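## Task

Cell paused after a dispenser error. Log in order: a previous run (4706) threw away plate B38 but left its lid parked at LP1. The mover then took the lid off R33 at nest N3 and parked it at LP3, took the lid off R83 at N2 and parked it at LP4, and took the lid off R38 at N1 and parked it at LP2. Auto-recovery then put the LP2 lid onto N1 and the LP4 lid onto N2 before a watchdog halted it. Lids carry no marks, so work out ownership from this log only. Goal: every plate wears its own lid, seated all the way down, and then CONTINUE is pressed. The plates and the 4706 lid at LP1 must stay where they began. If two or more plates in the nests lack a lid, press CALL instead and leave every plate and lid as it began. Pressing RETRY, CONTINUE or SKIP fails the task if the gripper is holding labware at that moment, or if any plate at a nest is not seated in it, or any lid there is not seated on a plate. At the end the robot must have released everything and be clear; anything held in place only by the robot does not count. Resting against the panel housing, the CALL key or the required key still counts as clear.

## Robot and tools

Robot: one six-joint arm (a YAM-type arm) with a parallel two-finger gripper, working over a table that has plate nests (labelled N1, N2, N3...) and lid parks (LP1, LP2...). The labels are placed in no fixed order, so read them in the images. The operator PANEL sits to the robot's right, toward -y. Its keys, left to right when facing it: RETRY (white), CONTINUE (green), SKIP (yellow), CALL (blue). The first three are go keys: the job ends the moment one goes down. After CALL the job ends once the robot stops. A key is pressed by pushing it until it latches. Hitting a wrong or premature go key is usually worse than hitting none.

Scene frame: origin on the table top directly under the arm base, +z up, +y to the left when looking along +x. The base may be slightly tilted.

Joint order, used in every row and every per-joint list in results: waist, wrist yaw, elbow, wrist pitch, wrist roll, shoulder, then gripper. The waist sign is flipped relative to the URDF, both in commands and in results; the stated ranges below use URDF signs, so flip the waist range (-3.054 to 2.618 in your numbers). URDF ranges in rad: waist -2.618 to 3.054, shoulder 0 to 3.142, elbow 0 to 3.142, wrist pitch -1.571 to 1.571, wrist yaw -1.571 to 1.571, wrist roll -2.094 to 2.094. Real ends can differ by up to 0.036 rad either way.

execute_actions(actions): a list of actions; each action is a table of up to 15 rows, one row per 1/30 s step; a short table repeats its last row to fill 15 steps (0.5 s). Each row is a single list for the one arm: 7 numbers in [-1, 1], six joint values then the gripper opening. The joint values are offsets, scaled, from the joint angles at the start of that action (not from the previous row); for the first action of a call, from the last angles reported in this scene. Scale: 1.0 equals 1.202 rad waist, 1.258 shoulder, 1.238 elbow, 2.073 wrist pitch, 2.022 wrist yaw and wrist roll. The gripper number is absolute: +1 fully open, -1 closed. Optionally 6 more numbers in 0 to 1 follow: per-joint stiffness multipliers in Joint positions order, kept until changed. An action asking a joint more than 0.036 rad beyond its range end (outward) is refused; if the first action fails that check, or any action is malformed, nothing in the call runs. An empty list just returns state and images.

move(target, speed, blocking): target is one row as above, offsets measured from the Joint positions in the most recent result showing them. All joints travel proportionally, so the gripper follows a curve, over 0.5 to 10 s. speed is the top rad/s of the joint with the longest path, 0.01 to 2, default 0.5. Finger values are sent immediately. Paths ignore obstacles; faster moves and targets set deeper past a contact hit and press harder. blocking=false returns after 0.5 s while the arm keeps going; other motion commands are refused until a result shows the move ended (use wait or stop). wait(seconds 0 to 10) lets time run holding the last command. stop brakes a running move; fingers continue. zoom_image(camera, region [x0,y0,x1,y1], max 504x504 px) enlarges part of the last image from cam_high (896x504), cam_low (896x504) or cam_wrist (504x504). read_manual gives licence texts only. finished_scene(scene) ends scene 1 or 2 irreversibly and reports success.

Results: Joint positions (rad) and Joint velocities (rad/s) in joint order, then the finger-pad gap in m (0.094 fully open); Joint targets (where joints are currently driven); grip_measured (opening on the command scale, may be offset by about 1 mm throughout a scene). 'joint sent to its limit' means a joint was clipped at its end; 'joint command not followed' means the clearance check altered targets. The move line gives the ending (done, off_target, moving, held, fault), limits=held or none, and the joint farthest from target. MOTOR HOT appears from 75 °C; OVER-TEMPERATURE FAULT marks a stop at 90 °C (10 s halt) or 100 °C (arm goes limp and drops). FAULT lines mean a stop.

Motion limits: per step a joint target stays within 0.202 (waist), 0.258 (shoulder), 0.238 (elbow), 0.573 (wrist pitch), 0.522 (wrist yaw, roll) rad of the measured angle, and targets are scaled back if they would shift the gripper over 70 mm; big moves need several actions and may need re-commanding. Friction can leave a joint about 0.031 rad short; smaller commands may not move it.

Gripping: the grip point is midway between the pads, about 1 cm behind the fingertips. To hold, command an opening a little under grip_measured (about 0.03 below is firm). Force is about 50 to 62 N per pad.

Avoid: dropping lids, slamming or shoving plates, pushing anything off the table (ends the scene), pressing go keys while holding labware or with anything unseated, long holding under load (heat). Release and back away before finishing.

Each tool is called after "Emit:" by a JSON object that holds its "op" and its "data".

## Session

Emit:
{"op": "execute_actions", "data": {"actions": []}}

Scene clock: 0.00 s.
grip_measured=+1.000
Joint names: [waist, wrist yaw, elbow, wrist pitch, wrist roll, shoulder]
Joint positions: [ 0.94  -0.51   1.118 -1.283 -0.978  1.645  0.094]
Joint velocities: [-0.012  0.007  0.022  0.022  0.051 -0.007  0.   ]
Motor temperatures (°C, as the motors report them): [24 24 26 22 22 26]
Joint targets: [0.940 -0.510 1.118 -1.283 -0.978 1.645]
Joint stiffness scale: [1. 1. 1. 1. 1. 1.]

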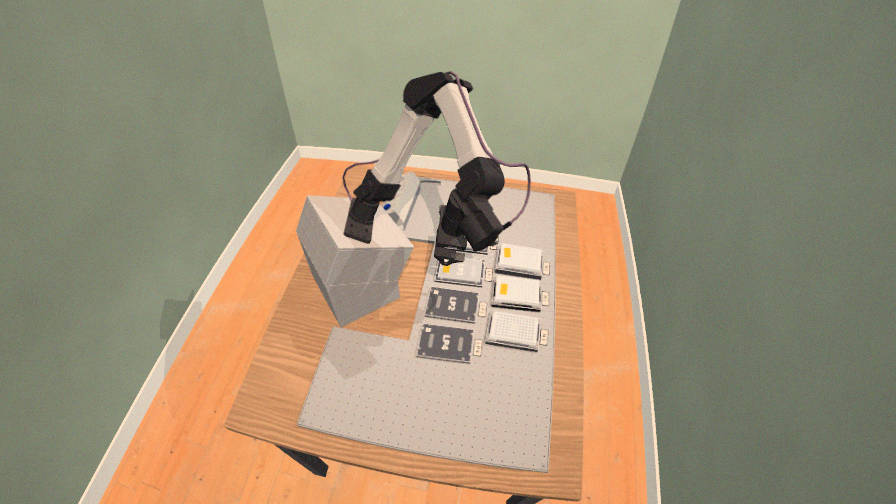

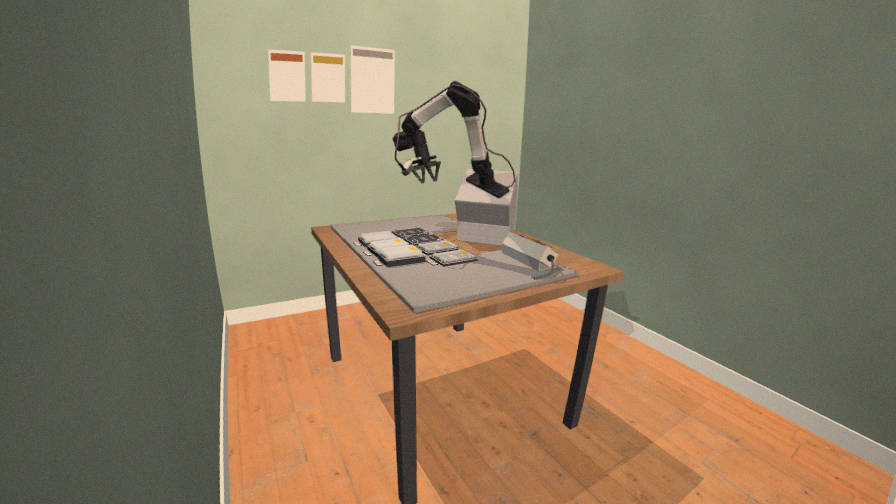

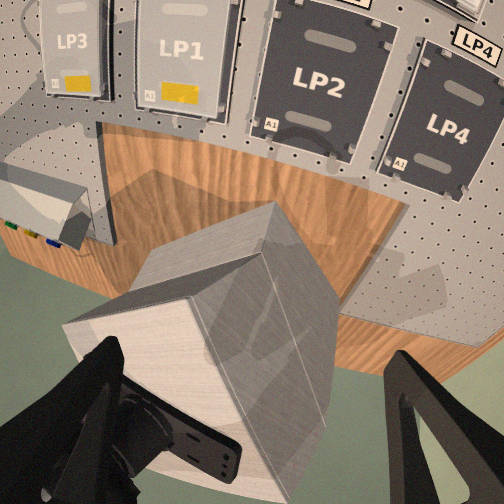

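Emit:
{"op": "zoom_image", "data": {"camera": "cam_high", "region": [410, 230, 560, 370]}}

Emit:
{"op": "zoom_image", "data": {"camera": "cam_low", "region": [345, 210, 485, 280]}}

Region (410, 230, 560, 370) of cam_high's 896x504 image, scaled by 3.360, with more detail than that image has; it fills the top 470 rows of this view, and the rest is white.

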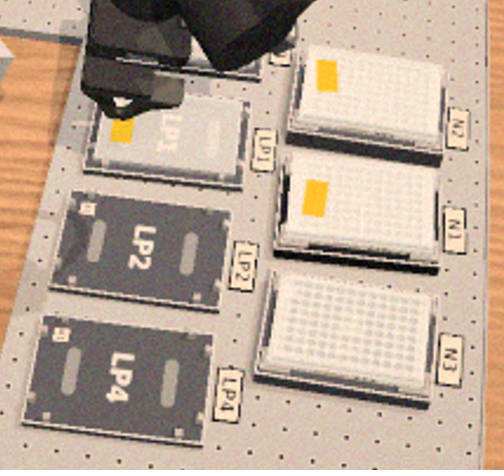

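Region (345, 210, 485, 280) of cam_low's 896x504 image, scaled by 3.600, with more detail than that image has.

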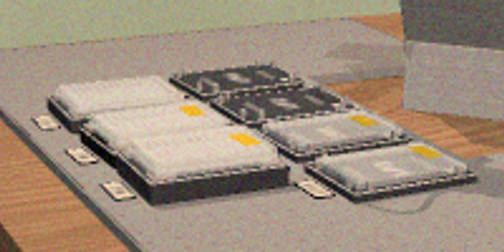

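Emit:
{"op": "move", "data": {"target": [-1,0.235,-0.311,0.613,0.811,0.044,1], "speed": 1.2}}

Emit:
{"op": "move", "data": {"target": [-0.098,0.004,-0.01,0.01,0.003,0.01,1], "speed": 0.4}}

Scene clock: 20.83 s.
grip_measured=+1.000
Joint names: [waist, wrist yaw, elbow, wrist pitch, wrist roll, shoulder]
Joint positions: [-0.258 -0.044  0.755 -0.031  0.656  1.683  0.094]
Joint velocities: [-0.007 -0.081 -0.007 -0.022  0.007 -0.022  0.   ]
Motor temperatures (°C, as the motors report them): [24 24 27 22 22 27]
Joint targets: [-0.262 -0.034 0.733 -0.012 0.662 1.700]
Joint stiffness scale: [1. 1. 1. 1. 1. 1.]
move: off_target; limits=none; farthest joint: the elbow, 0.022 radians from its target (0.385 radians at the start)

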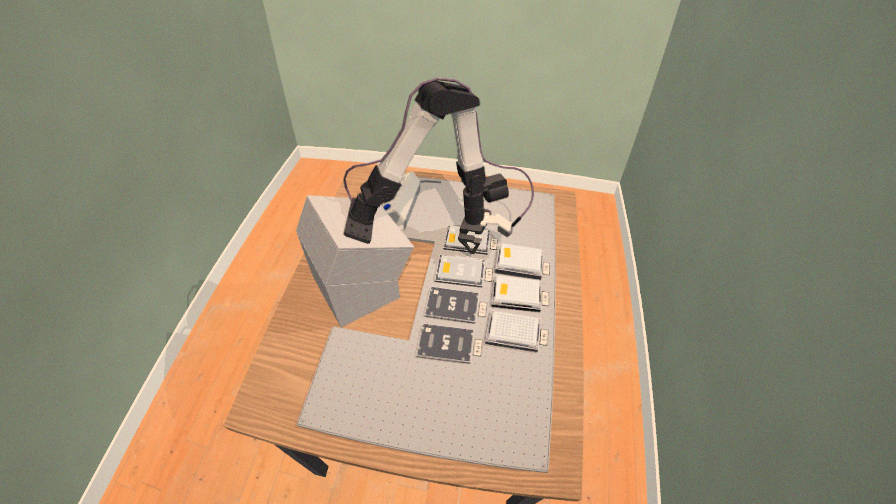

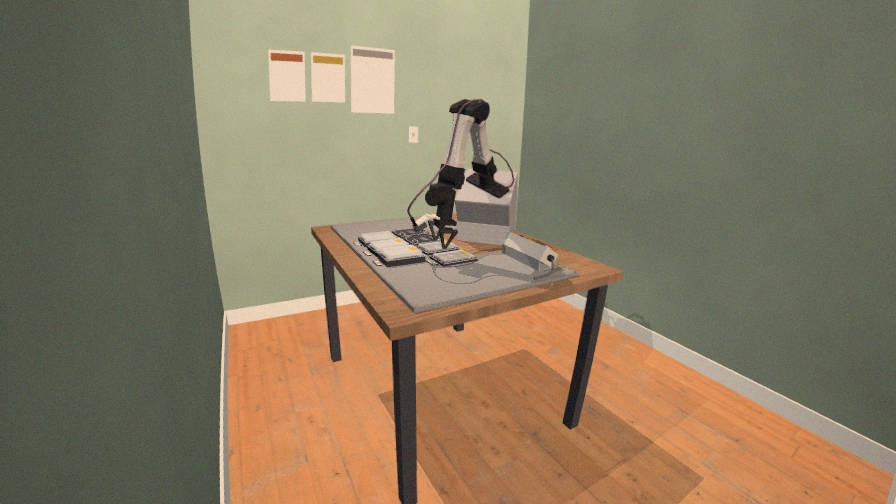

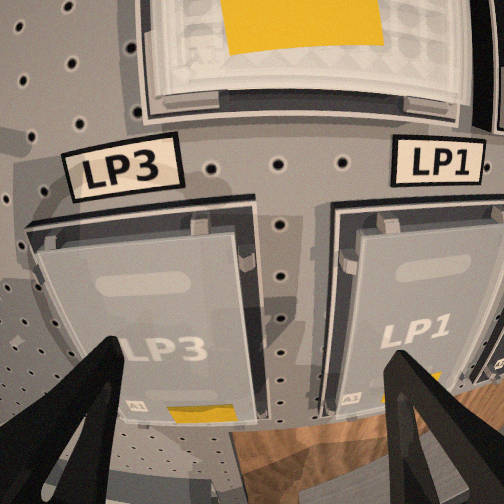

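Scene clock: 21.60 s.
grip_measured=+1.000
Joint names: [waist, wrist yaw, elbow, wrist pitch, wrist roll, shoulder]
Joint positions: [-0.37  -0.044  0.755 -0.028  0.657  1.683  0.094]
Joint velocities: [-0.002 -0.051  0.002 -0.037 -0.007 -0.012  0.   ]
Motor temperatures (°C, as the motors report them): [24 24 27 22 22 27]
Joint targets: [-0.376 -0.036 0.743 -0.010 0.662 1.695]
Joint stiffness scale: [1. 1. 1. 1. 1. 1.]
move: done; limits=none; farthest joint: the wrist pitch, 0.018 radians from its target (0.020 radians at the start)

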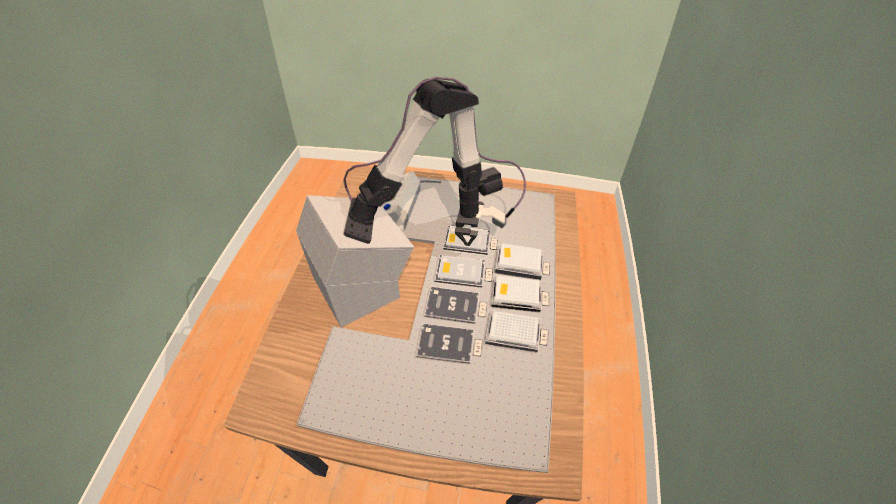

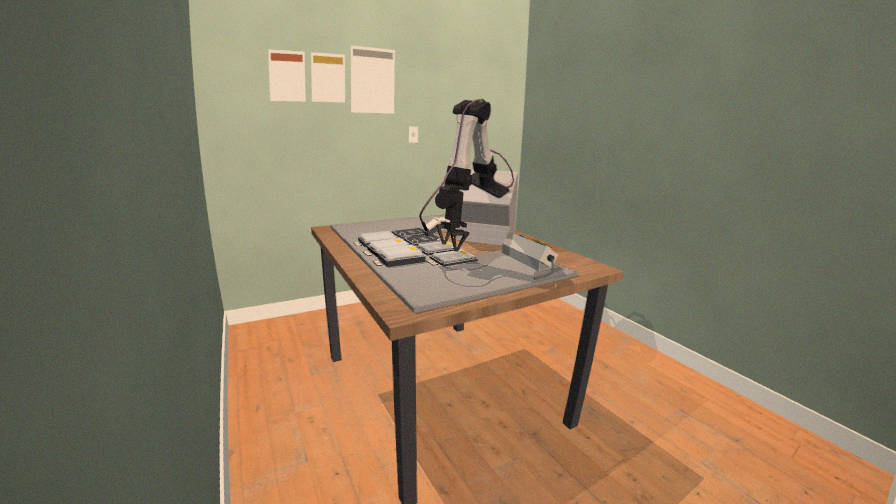

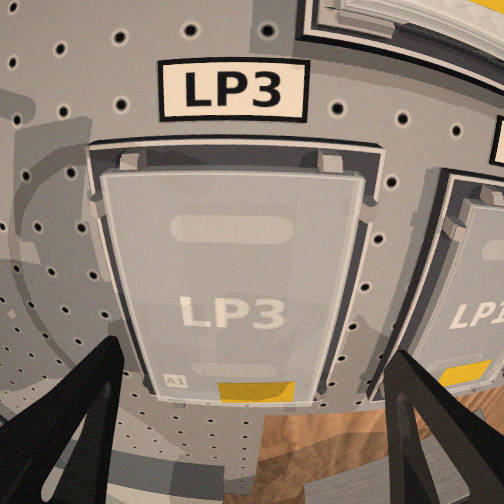

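Emit:
{"op": "move", "data": {"target": [-0.036,0.015,0.06,0.019,0.01,0.08,1], "speed": 0.25}}

Emit:
{"op": "zoom_image", "data": {"camera": "cam_low", "region": [415, 200, 495, 280]}}

Scene clock: 26.40 s.
grip_measured=+1.000
Joint names: [waist, wrist yaw, elbow, wrist pitch, wrist roll, shoulder]
Joint positions: [-0.407 -0.024  0.805 -0.007  0.671  1.768  0.094]
Joint velocities: [-0.002  0.022 -0.027 -0.051 -0.022 -0.002  0.   ]
Motor temperatures (°C, as the motors report them): [24 24 27 22 22 28]
Joint targets: [-0.414 -0.014 0.830 0.011 0.677 1.784]
Joint stiffness scale: [1. 1. 1. 1. 1. 1.]
move: off_target; limits=none; farthest joint: the elbow, 0.024 radians from its target (0.074 radians at the start)

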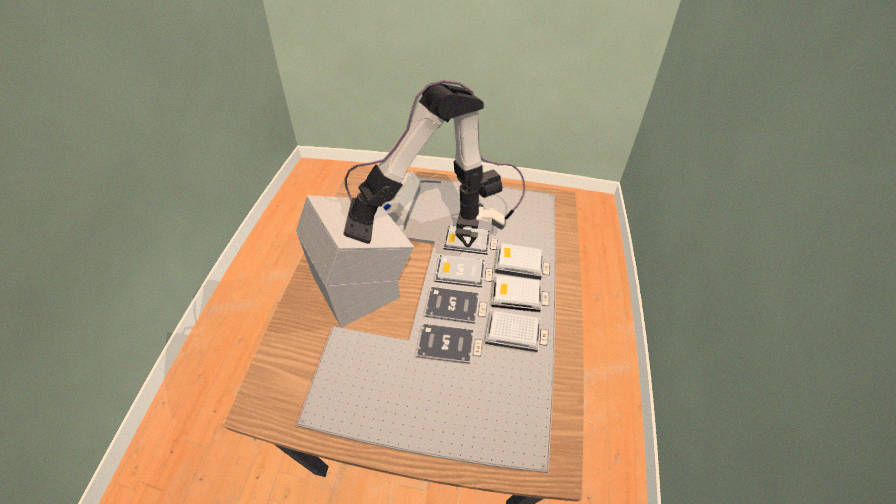

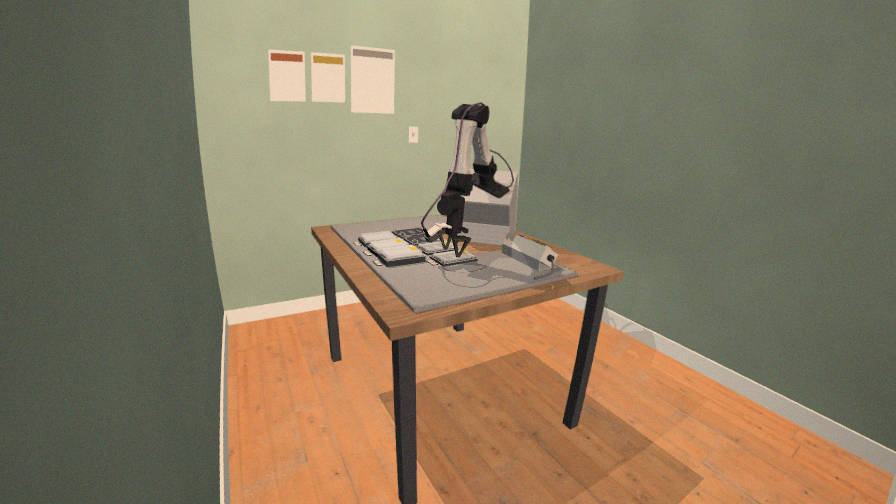

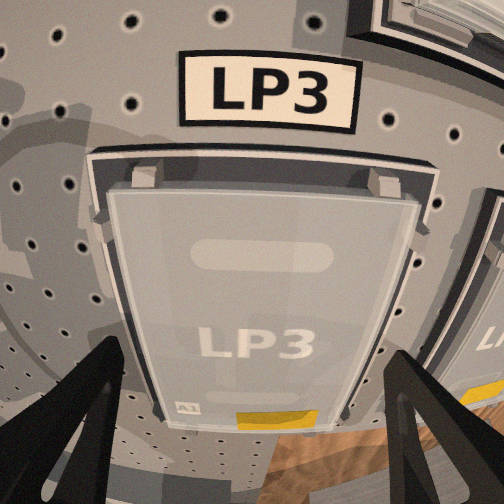

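Region (415, 200, 495, 280) of cam_low's 896x504 image, scaled by 6.300, with more detail than that image has.

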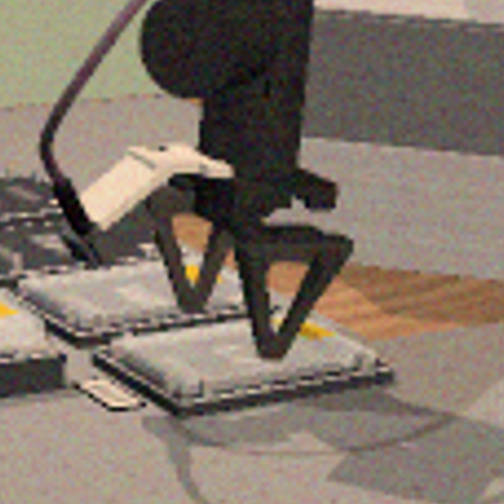

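Emit:
{"op": "move", "data": {"target": [-0.005,0.004,0.031,0.029,0,0.057,1], "speed": 0.12}}

Emit:
{"op": "zoom_image", "data": {"camera": "cam_low", "region": [415, 200, 495, 280]}}

Scene clock: 29.30 s.
grip_measured=+1.000
Joint names: [waist, wrist yaw, elbow, wrist pitch, wrist roll, shoulder]
Joint positions: [-0.407 -0.023  0.819  0.035  0.672  1.822  0.094]
Joint velocities: [-0.012  0.007  0.002 -0.037 -0.051 -0.007  0.   ]
Motor temperatures (°C, as the motors report them): [24 24 27 22 22 28]
Joint targets: [-0.413 -0.016 0.843 0.053 0.671 1.839]
Joint stiffness scale: [1. 1. 1. 1. 1. 1.]
move: off_target; limits=none; farthest joint: the elbow, 0.024 radians from its target (0.038 radians at the start)

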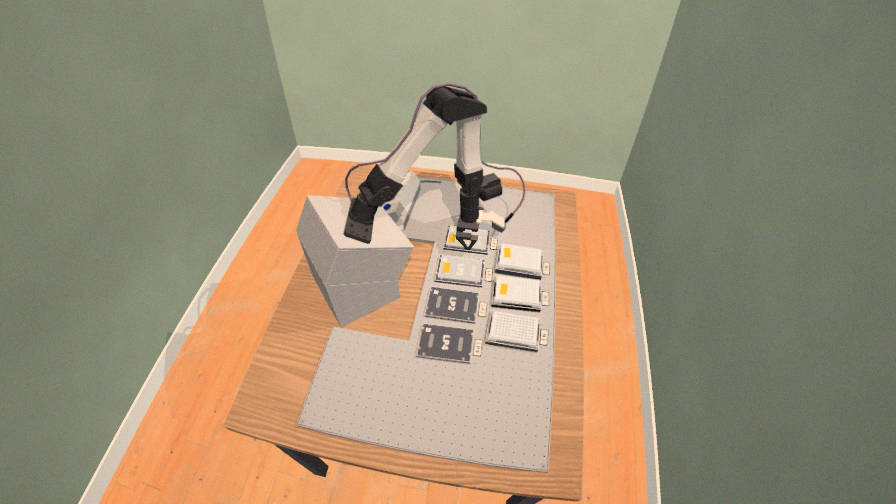

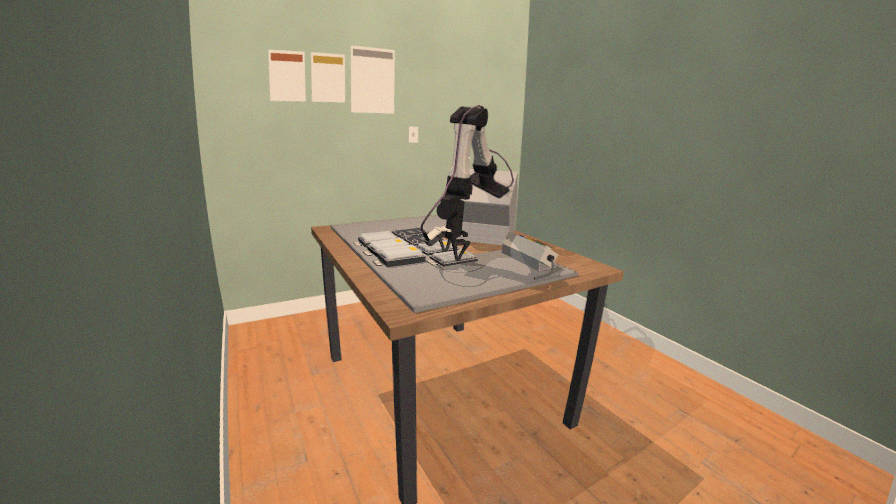

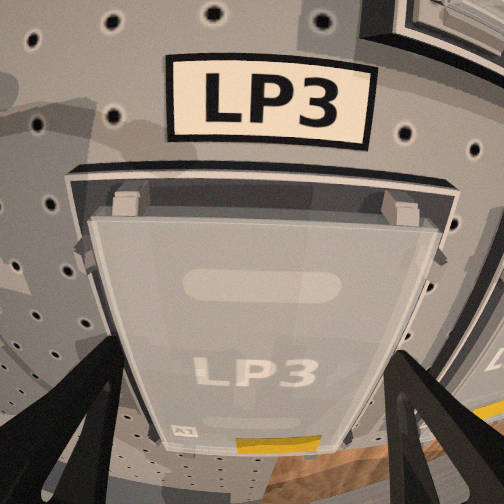

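Region (415, 200, 495, 280) of cam_low's 896x504 image, scaled by 6.300, with more detail than that image has.

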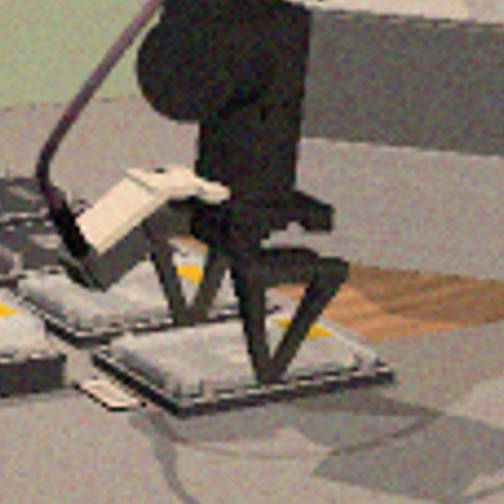

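Emit:
{"op": "execute_actions", "data": {"actions": [[[-0.005,0.004,0.022,0.011,0,0.017,1],[-0.005,0.004,0.023,0.013,0,0.021,1],[-0.005,0.004,0.023,0.013,0,0.021,1],[-0.005,0.004,0.023,0.013,0,0.021,1],[-0.005,0.004,0.023,0.013,0,0.021,1],[-0.005,0.004,0.023,0.013,0,0.021,1],[-0.005,0.004,0.023,0.013,0,0.021,0.95],[-0.005,0.004,0.023,0.013,0,0.021,0.9],[-0.005,0.004,0.023,0.013,0,0.021,0.86],[-0.005,0.004,0.023,0.013,0,0.021,0.83],[-0.005,0.004,0.023,0.013,0,0.021,0.8],[-0.005,0.004,0.023,0.013,0,0.021,0.76]]]}}

Scene clock: 33.07 s.
grip_measured=+0.785
Joint names: [waist, wrist yaw, elbow, wrist pitch, wrist roll, shoulder]
Joint positions: [-0.407 -0.023  0.819  0.043  0.672  1.822  0.084]
Joint velocities: [-0.012  0.037 -0.017  0.037  0.007 -0.002  0.001]
Motor temperatures (°C, as the motors report them): [24 24 27 23 22 28]
Joint targets: [-0.413 -0.015 0.848 0.062 0.672 1.849]
Joint stiffness scale: [1. 1. 1. 1. 1. 1.]

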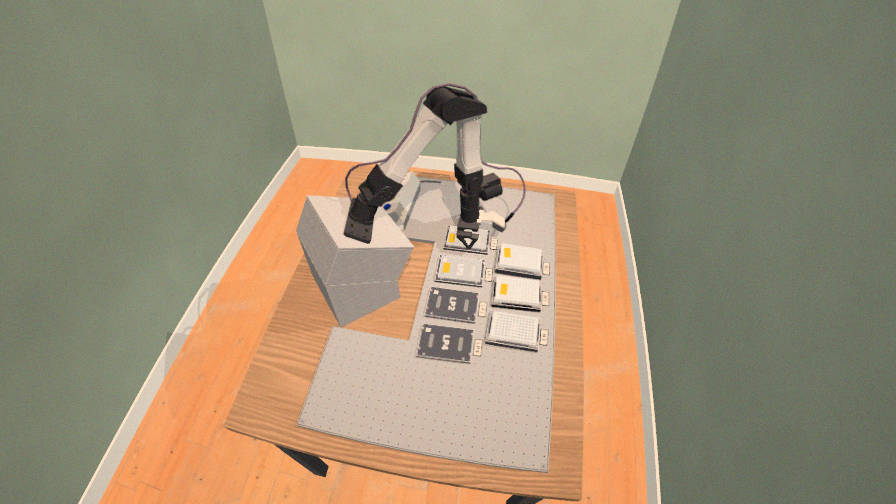

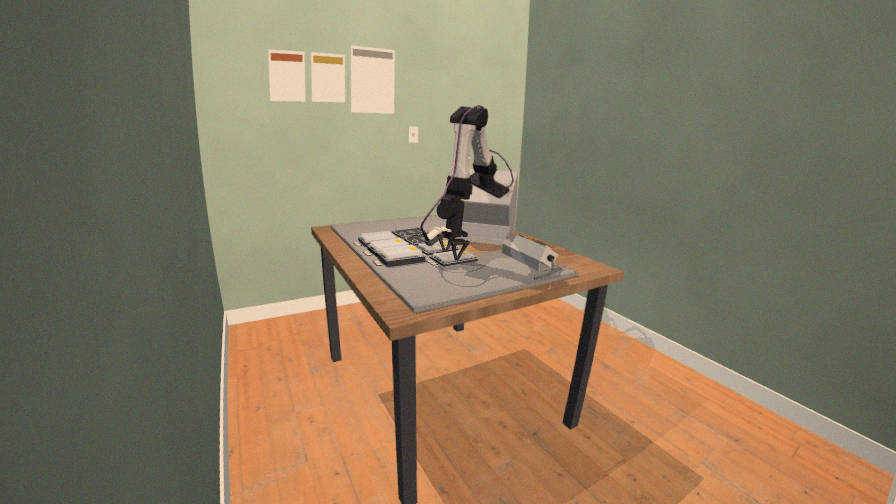

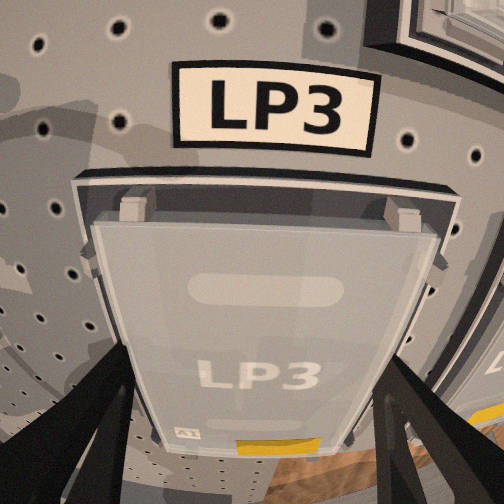

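Emit:
{"op": "move", "data": {"target": [0.004,0,-0.052,-0.108,0,-0.219,0.74], "speed": 0.3}}

Scene clock: 37.73 s.
grip_measured=+0.785
Joint names: [waist, wrist yaw, elbow, wrist pitch, wrist roll, shoulder]
Joint positions: [-0.407 -0.021  0.778 -0.164  0.672  1.571  0.084]
Joint velocities: [-0.002 -0.037  0.002 -0.022 -0.007 -0.027  0.001]
Motor temperatures (°C, as the motors report them): [24 24 27 23 22 29]
Joint targets: [-0.402 -0.023 0.755 -0.181 0.672 1.547]
Joint stiffness scale: [1. 1. 1. 1. 1. 1.]
move: off_target; limits=none; farthest joint: the shoulder, 0.025 radians from its target (0.276 radians at the start)

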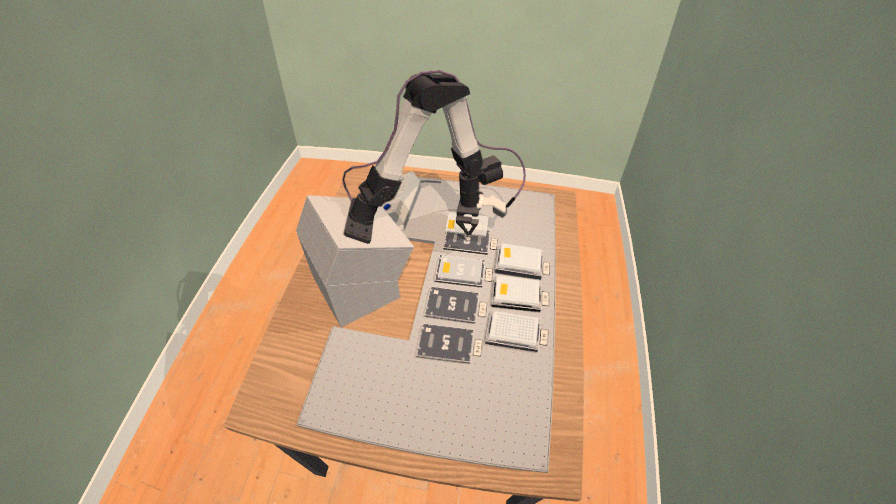

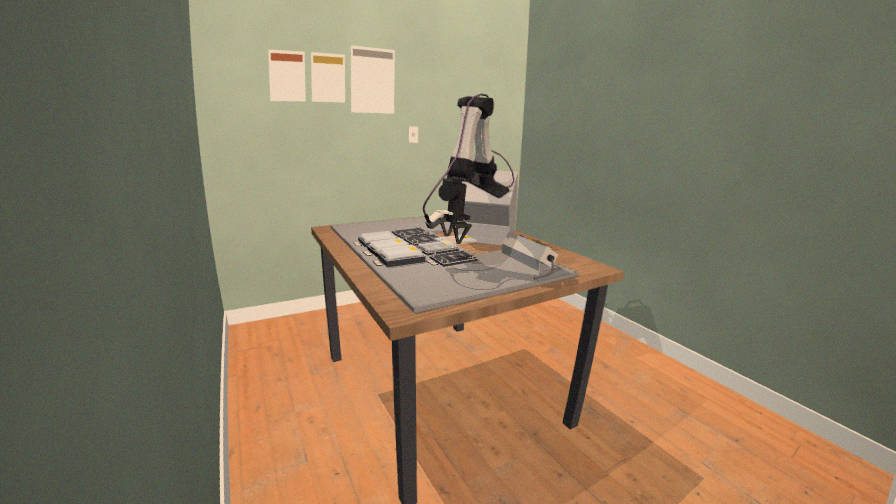

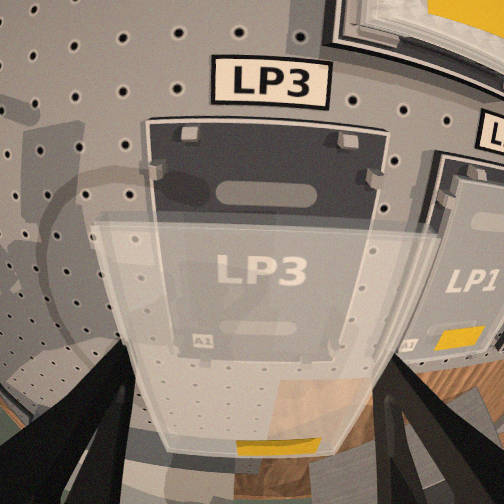

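Emit:
{"op": "move", "data": {"target": [0.843,-0.246,0.693,-0.24,-0.425,0.522,0.74], "speed": 0.7}}

Emit:
{"op": "zoom_image", "data": {"camera": "cam_low", "region": [340, 190, 420, 270]}}

Scene clock: 43.13 s.
grip_measured=+0.785
Joint names: [waist, wrist yaw, elbow, wrist pitch, wrist roll, shoulder]
Joint positions: [ 0.61  -0.508  1.608 -0.644 -0.182  2.216  0.084]
Joint velocities: [-0.007  0.007 -0.022  0.022 -0.066 -0.002  0.   ]
Motor temperatures (°C, as the motors report them): [24 24 27 22 22 30]
Joint targets: [0.607 -0.518 1.636 -0.661 -0.188 2.228]
Joint stiffness scale: [1. 1. 1. 1. 1. 1.]
move: off_target; limits=none; farthest joint: the elbow, 0.028 radians from its target (0.858 radians at the start)

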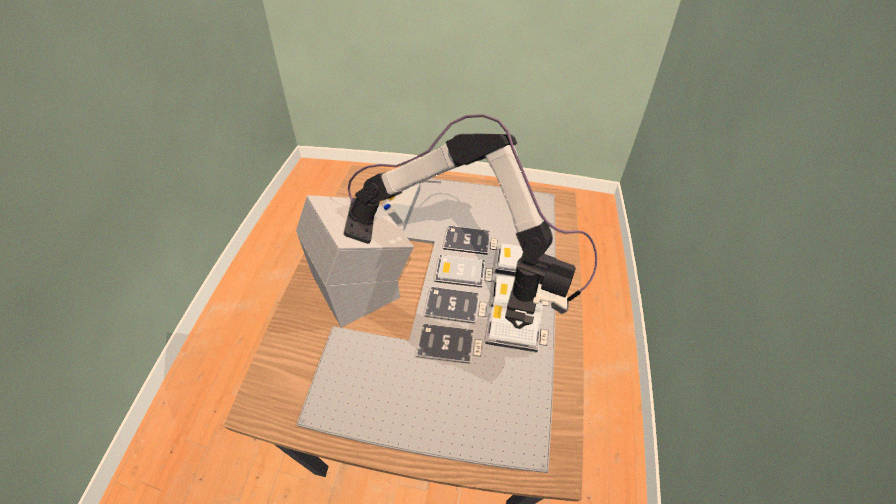

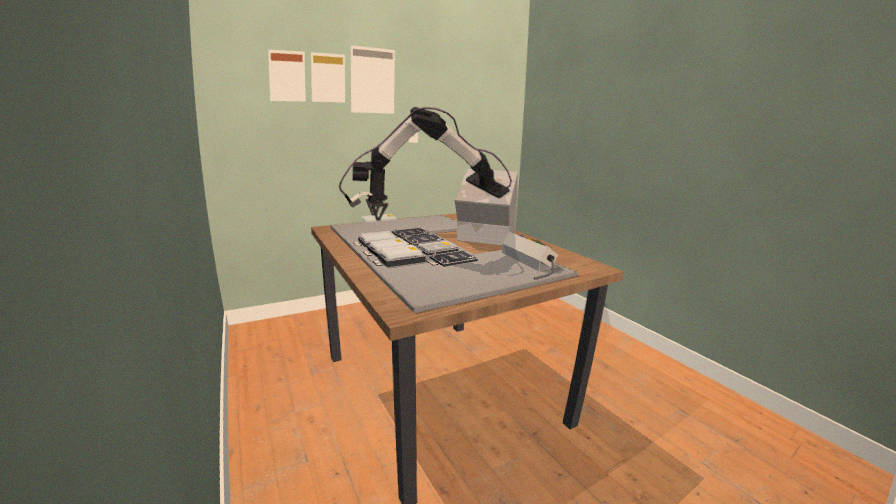

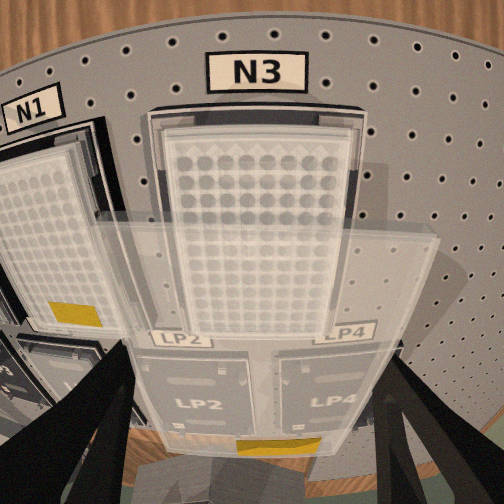

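Region (340, 190, 420, 270) of cam_low's 896x504 image, scaled by 6.300, with more detail than that image has.

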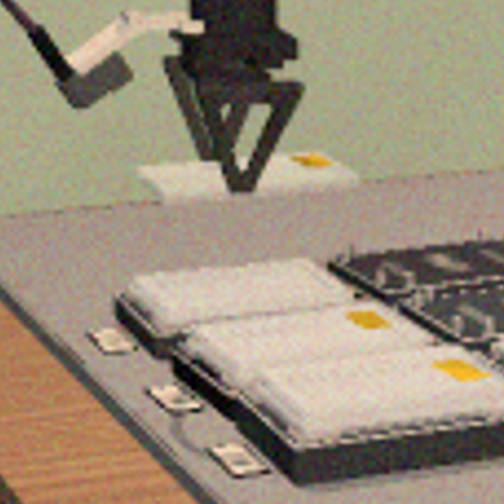

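Emit:
{"op": "move", "data": {"target": [-0.044,0.009,0.048,0.061,0.008,0.094,0.74], "speed": 0.25}}

Emit:
{"op": "zoom_image", "data": {"camera": "cam_low", "region": [340, 190, 420, 270]}}

Emit:
{"op": "zoom_image", "data": {"camera": "cam_high", "region": [475, 280, 555, 360]}}

Scene clock: 47.10 s.
grip_measured=+0.785
Joint names: [waist, wrist yaw, elbow, wrist pitch, wrist roll, shoulder]
Joint positions: [ 0.559 -0.5    1.642 -0.536 -0.171  2.325  0.084]
Joint velocities: [-0.017 -0.037 -0.002  0.037  0.007 -0.002 -0.   ]
Motor temperatures (°C, as the motors report them): [24 24 28 22 22 31]
Joint targets: [0.557 -0.490 1.667 -0.517 -0.165 2.334]
Joint stiffness scale: [1. 1. 1. 1. 1. 1.]
move: off_target; limits=none; farthest joint: the elbow, 0.026 radians from its target (0.059 radians at the start)

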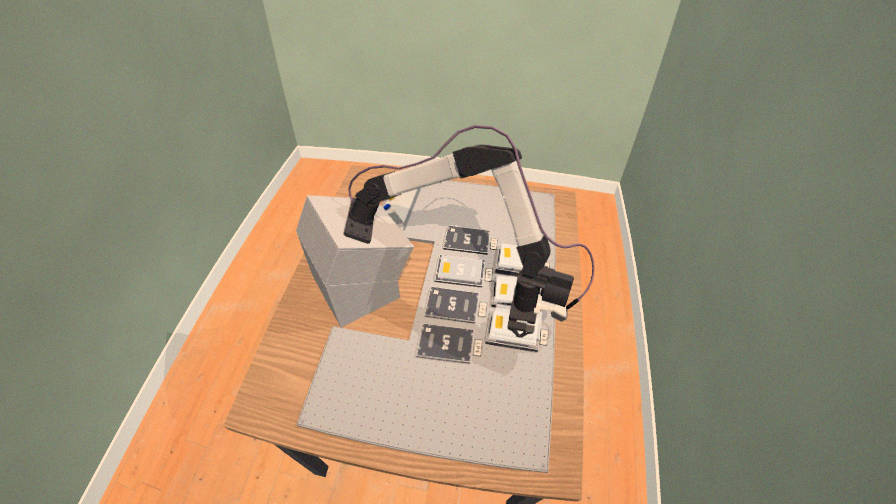

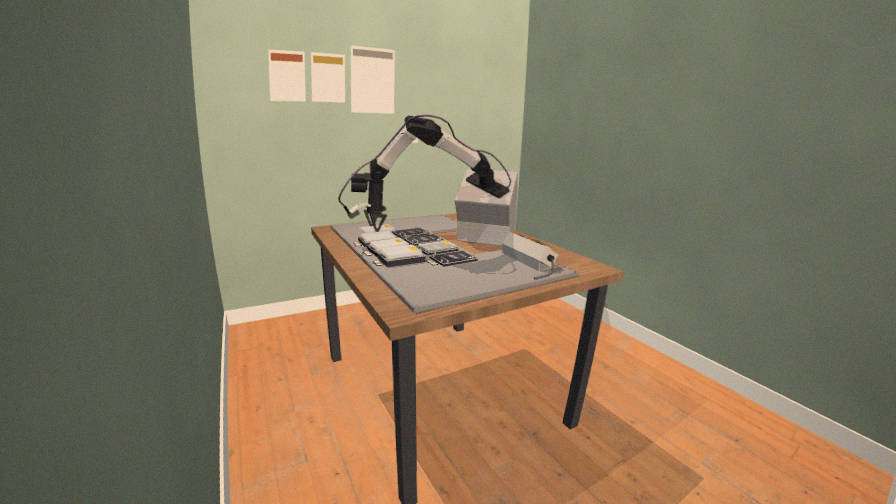

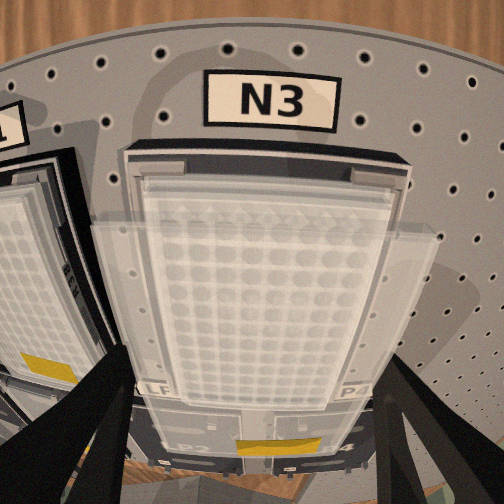

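Region (340, 190, 420, 270) of cam_low's 896x504 image, scaled by 6.300, with more detail than that image has.

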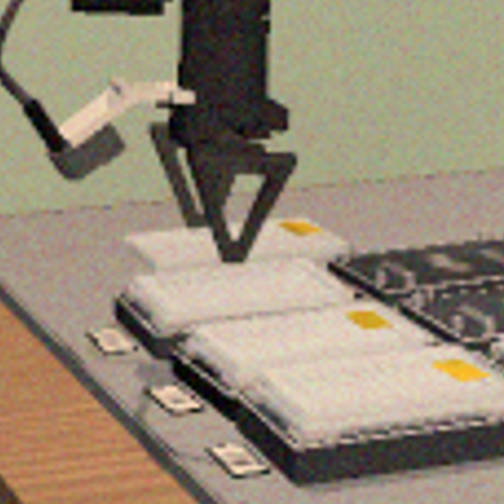

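Region (475, 280, 555, 360) of cam_high's 896x504 image, scaled by 6.300, with more detail than that image has.

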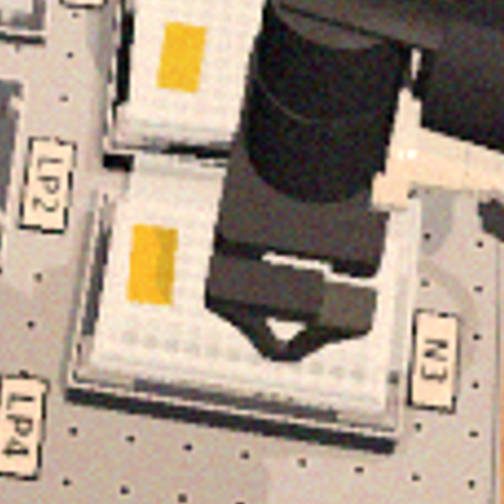

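Emit:
{"op": "move", "data": {"target": [-0.0145,0.007,0.027,0.025,0.013,0.035,0.74], "speed": 0.1}}

Emit:
{"op": "zoom_image", "data": {"camera": "cam_wrist", "region": [70, 150, 460, 300]}}

Emit:
{"op": "zoom_image", "data": {"camera": "cam_low", "region": [340, 190, 420, 270]}}

Scene clock: 50.30 s.
grip_measured=+0.785
Joint names: [waist, wrist yaw, elbow, wrist pitch, wrist roll, shoulder]
Joint positions: [ 0.545 -0.496  1.642 -0.502 -0.15   2.359  0.084]
Joint velocities: [ 0.002 -0.007  0.022 -0.066  0.007  0.002 -0.   ]
Motor temperatures (°C, as the motors report them): [25 24 28 23 22 32]
Joint targets: [0.541 -0.486 1.675 -0.484 -0.145 2.369]
Joint stiffness scale: [1. 1. 1. 1. 1. 1.]
move: off_target; limits=none; farthest joint: the elbow, 0.034 radians from its target (0.034 radians at the start)

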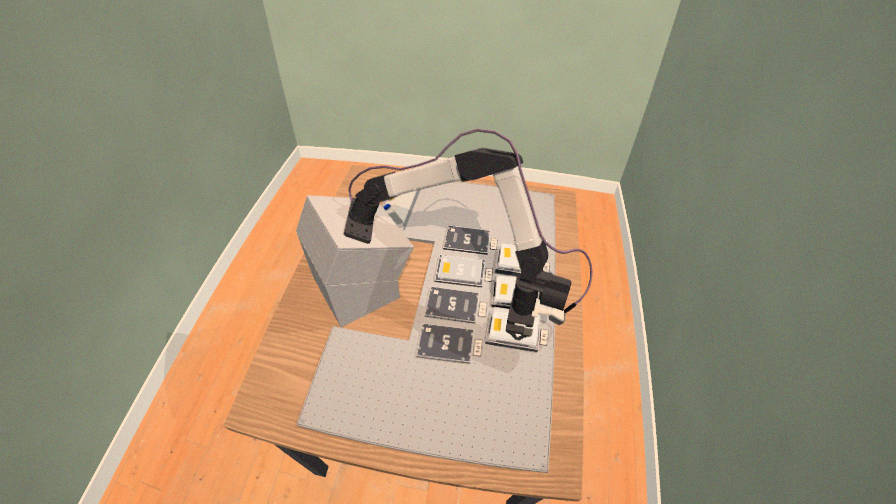

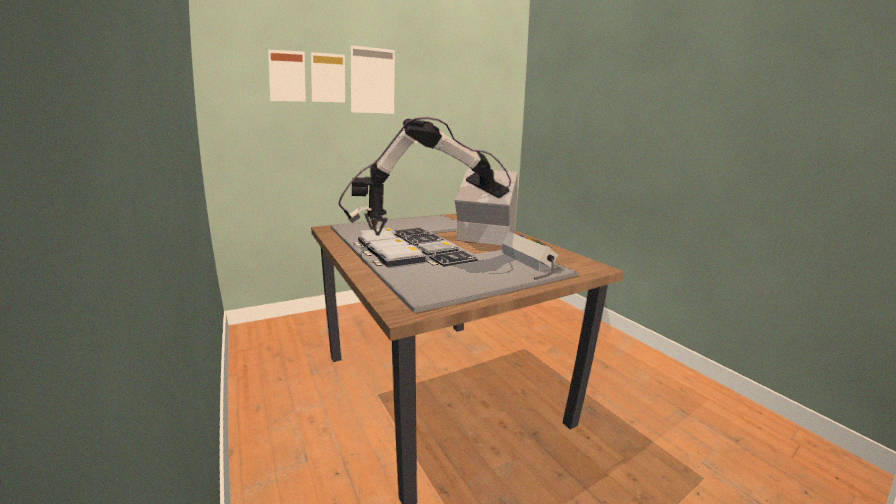

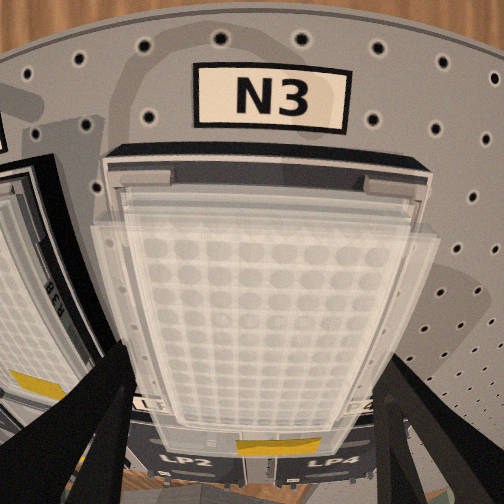

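Region (70, 150, 460, 300) of cam_wrist's 504x504 image, scaled by 1.292, with more detail than that image has; it fills the top 194 rows of this view, and the rest is white.

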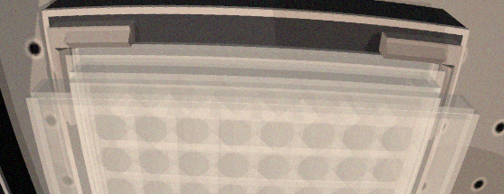

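Region (340, 190, 420, 270) of cam_low's 896x504 image, scaled by 6.300, with more detail than that image has.

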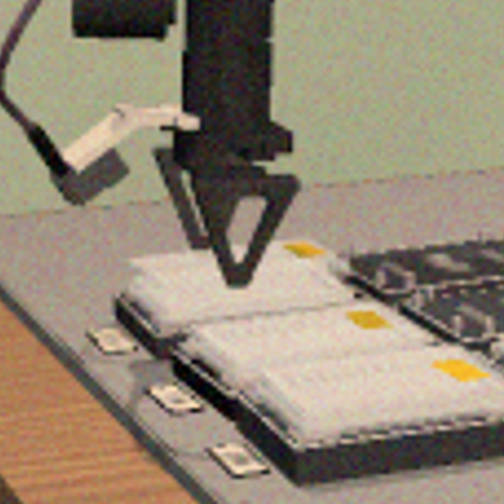

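Emit:
{"op": "move", "data": {"target": [0,0.004,0.02,0.015,0.002,0.006,0.74], "speed": 0.06}}

Emit:
{"op": "zoom_image", "data": {"camera": "cam_wrist", "region": [80, 160, 200, 260]}}

Emit:
{"op": "zoom_image", "data": {"camera": "cam_wrist", "region": [335, 170, 455, 270]}}

Scene clock: 53.77 s.
grip_measured=+0.785
Joint names: [waist, wrist yaw, elbow, wrist pitch, wrist roll, shoulder]
Joint positions: [ 0.545 -0.496  1.642 -0.489 -0.15   2.359  0.084]
Joint velocities: [ 0.002 -0.066 -0.012  0.066 -0.081 -0.002 -0.001]
Motor temperatures (°C, as the motors report them): [25 24 28 23 22 32]
Joint targets: [0.545 -0.488 1.666 -0.471 -0.147 2.367]
Joint stiffness scale: [1. 1. 1. 1. 1. 1.]
move: off_target; limits=none; farthest joint: the elbow, 0.025 radians from its target (0.025 radians at the start)

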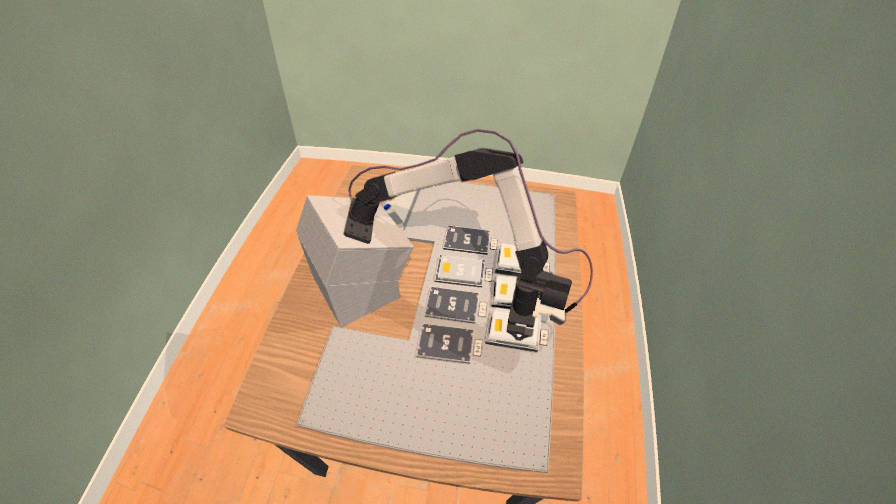

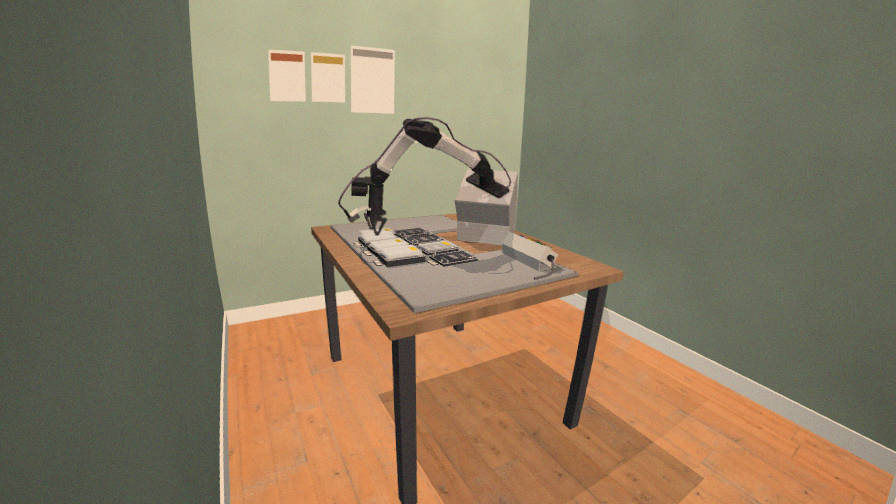

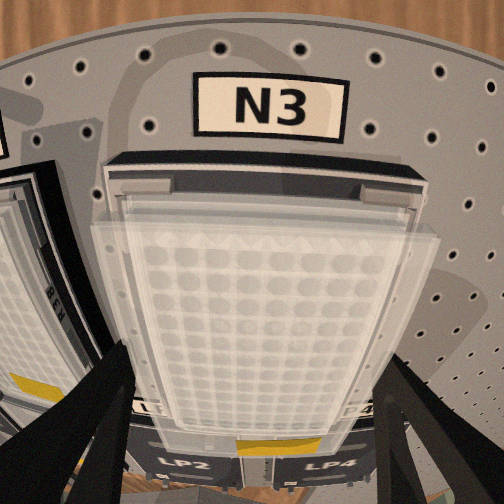

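Region (80, 160, 200, 260) of cam_wrist's 504x504 image, scaled by 4.200, with more detail than that image has.

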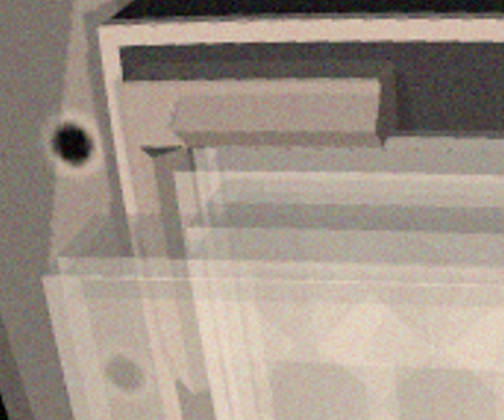

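Region (335, 170, 455, 270) of cam_wrist's 504x504 image, scaled by 4.200, with more detail than that image has.

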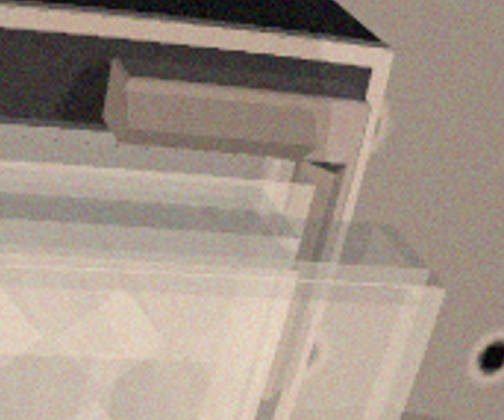

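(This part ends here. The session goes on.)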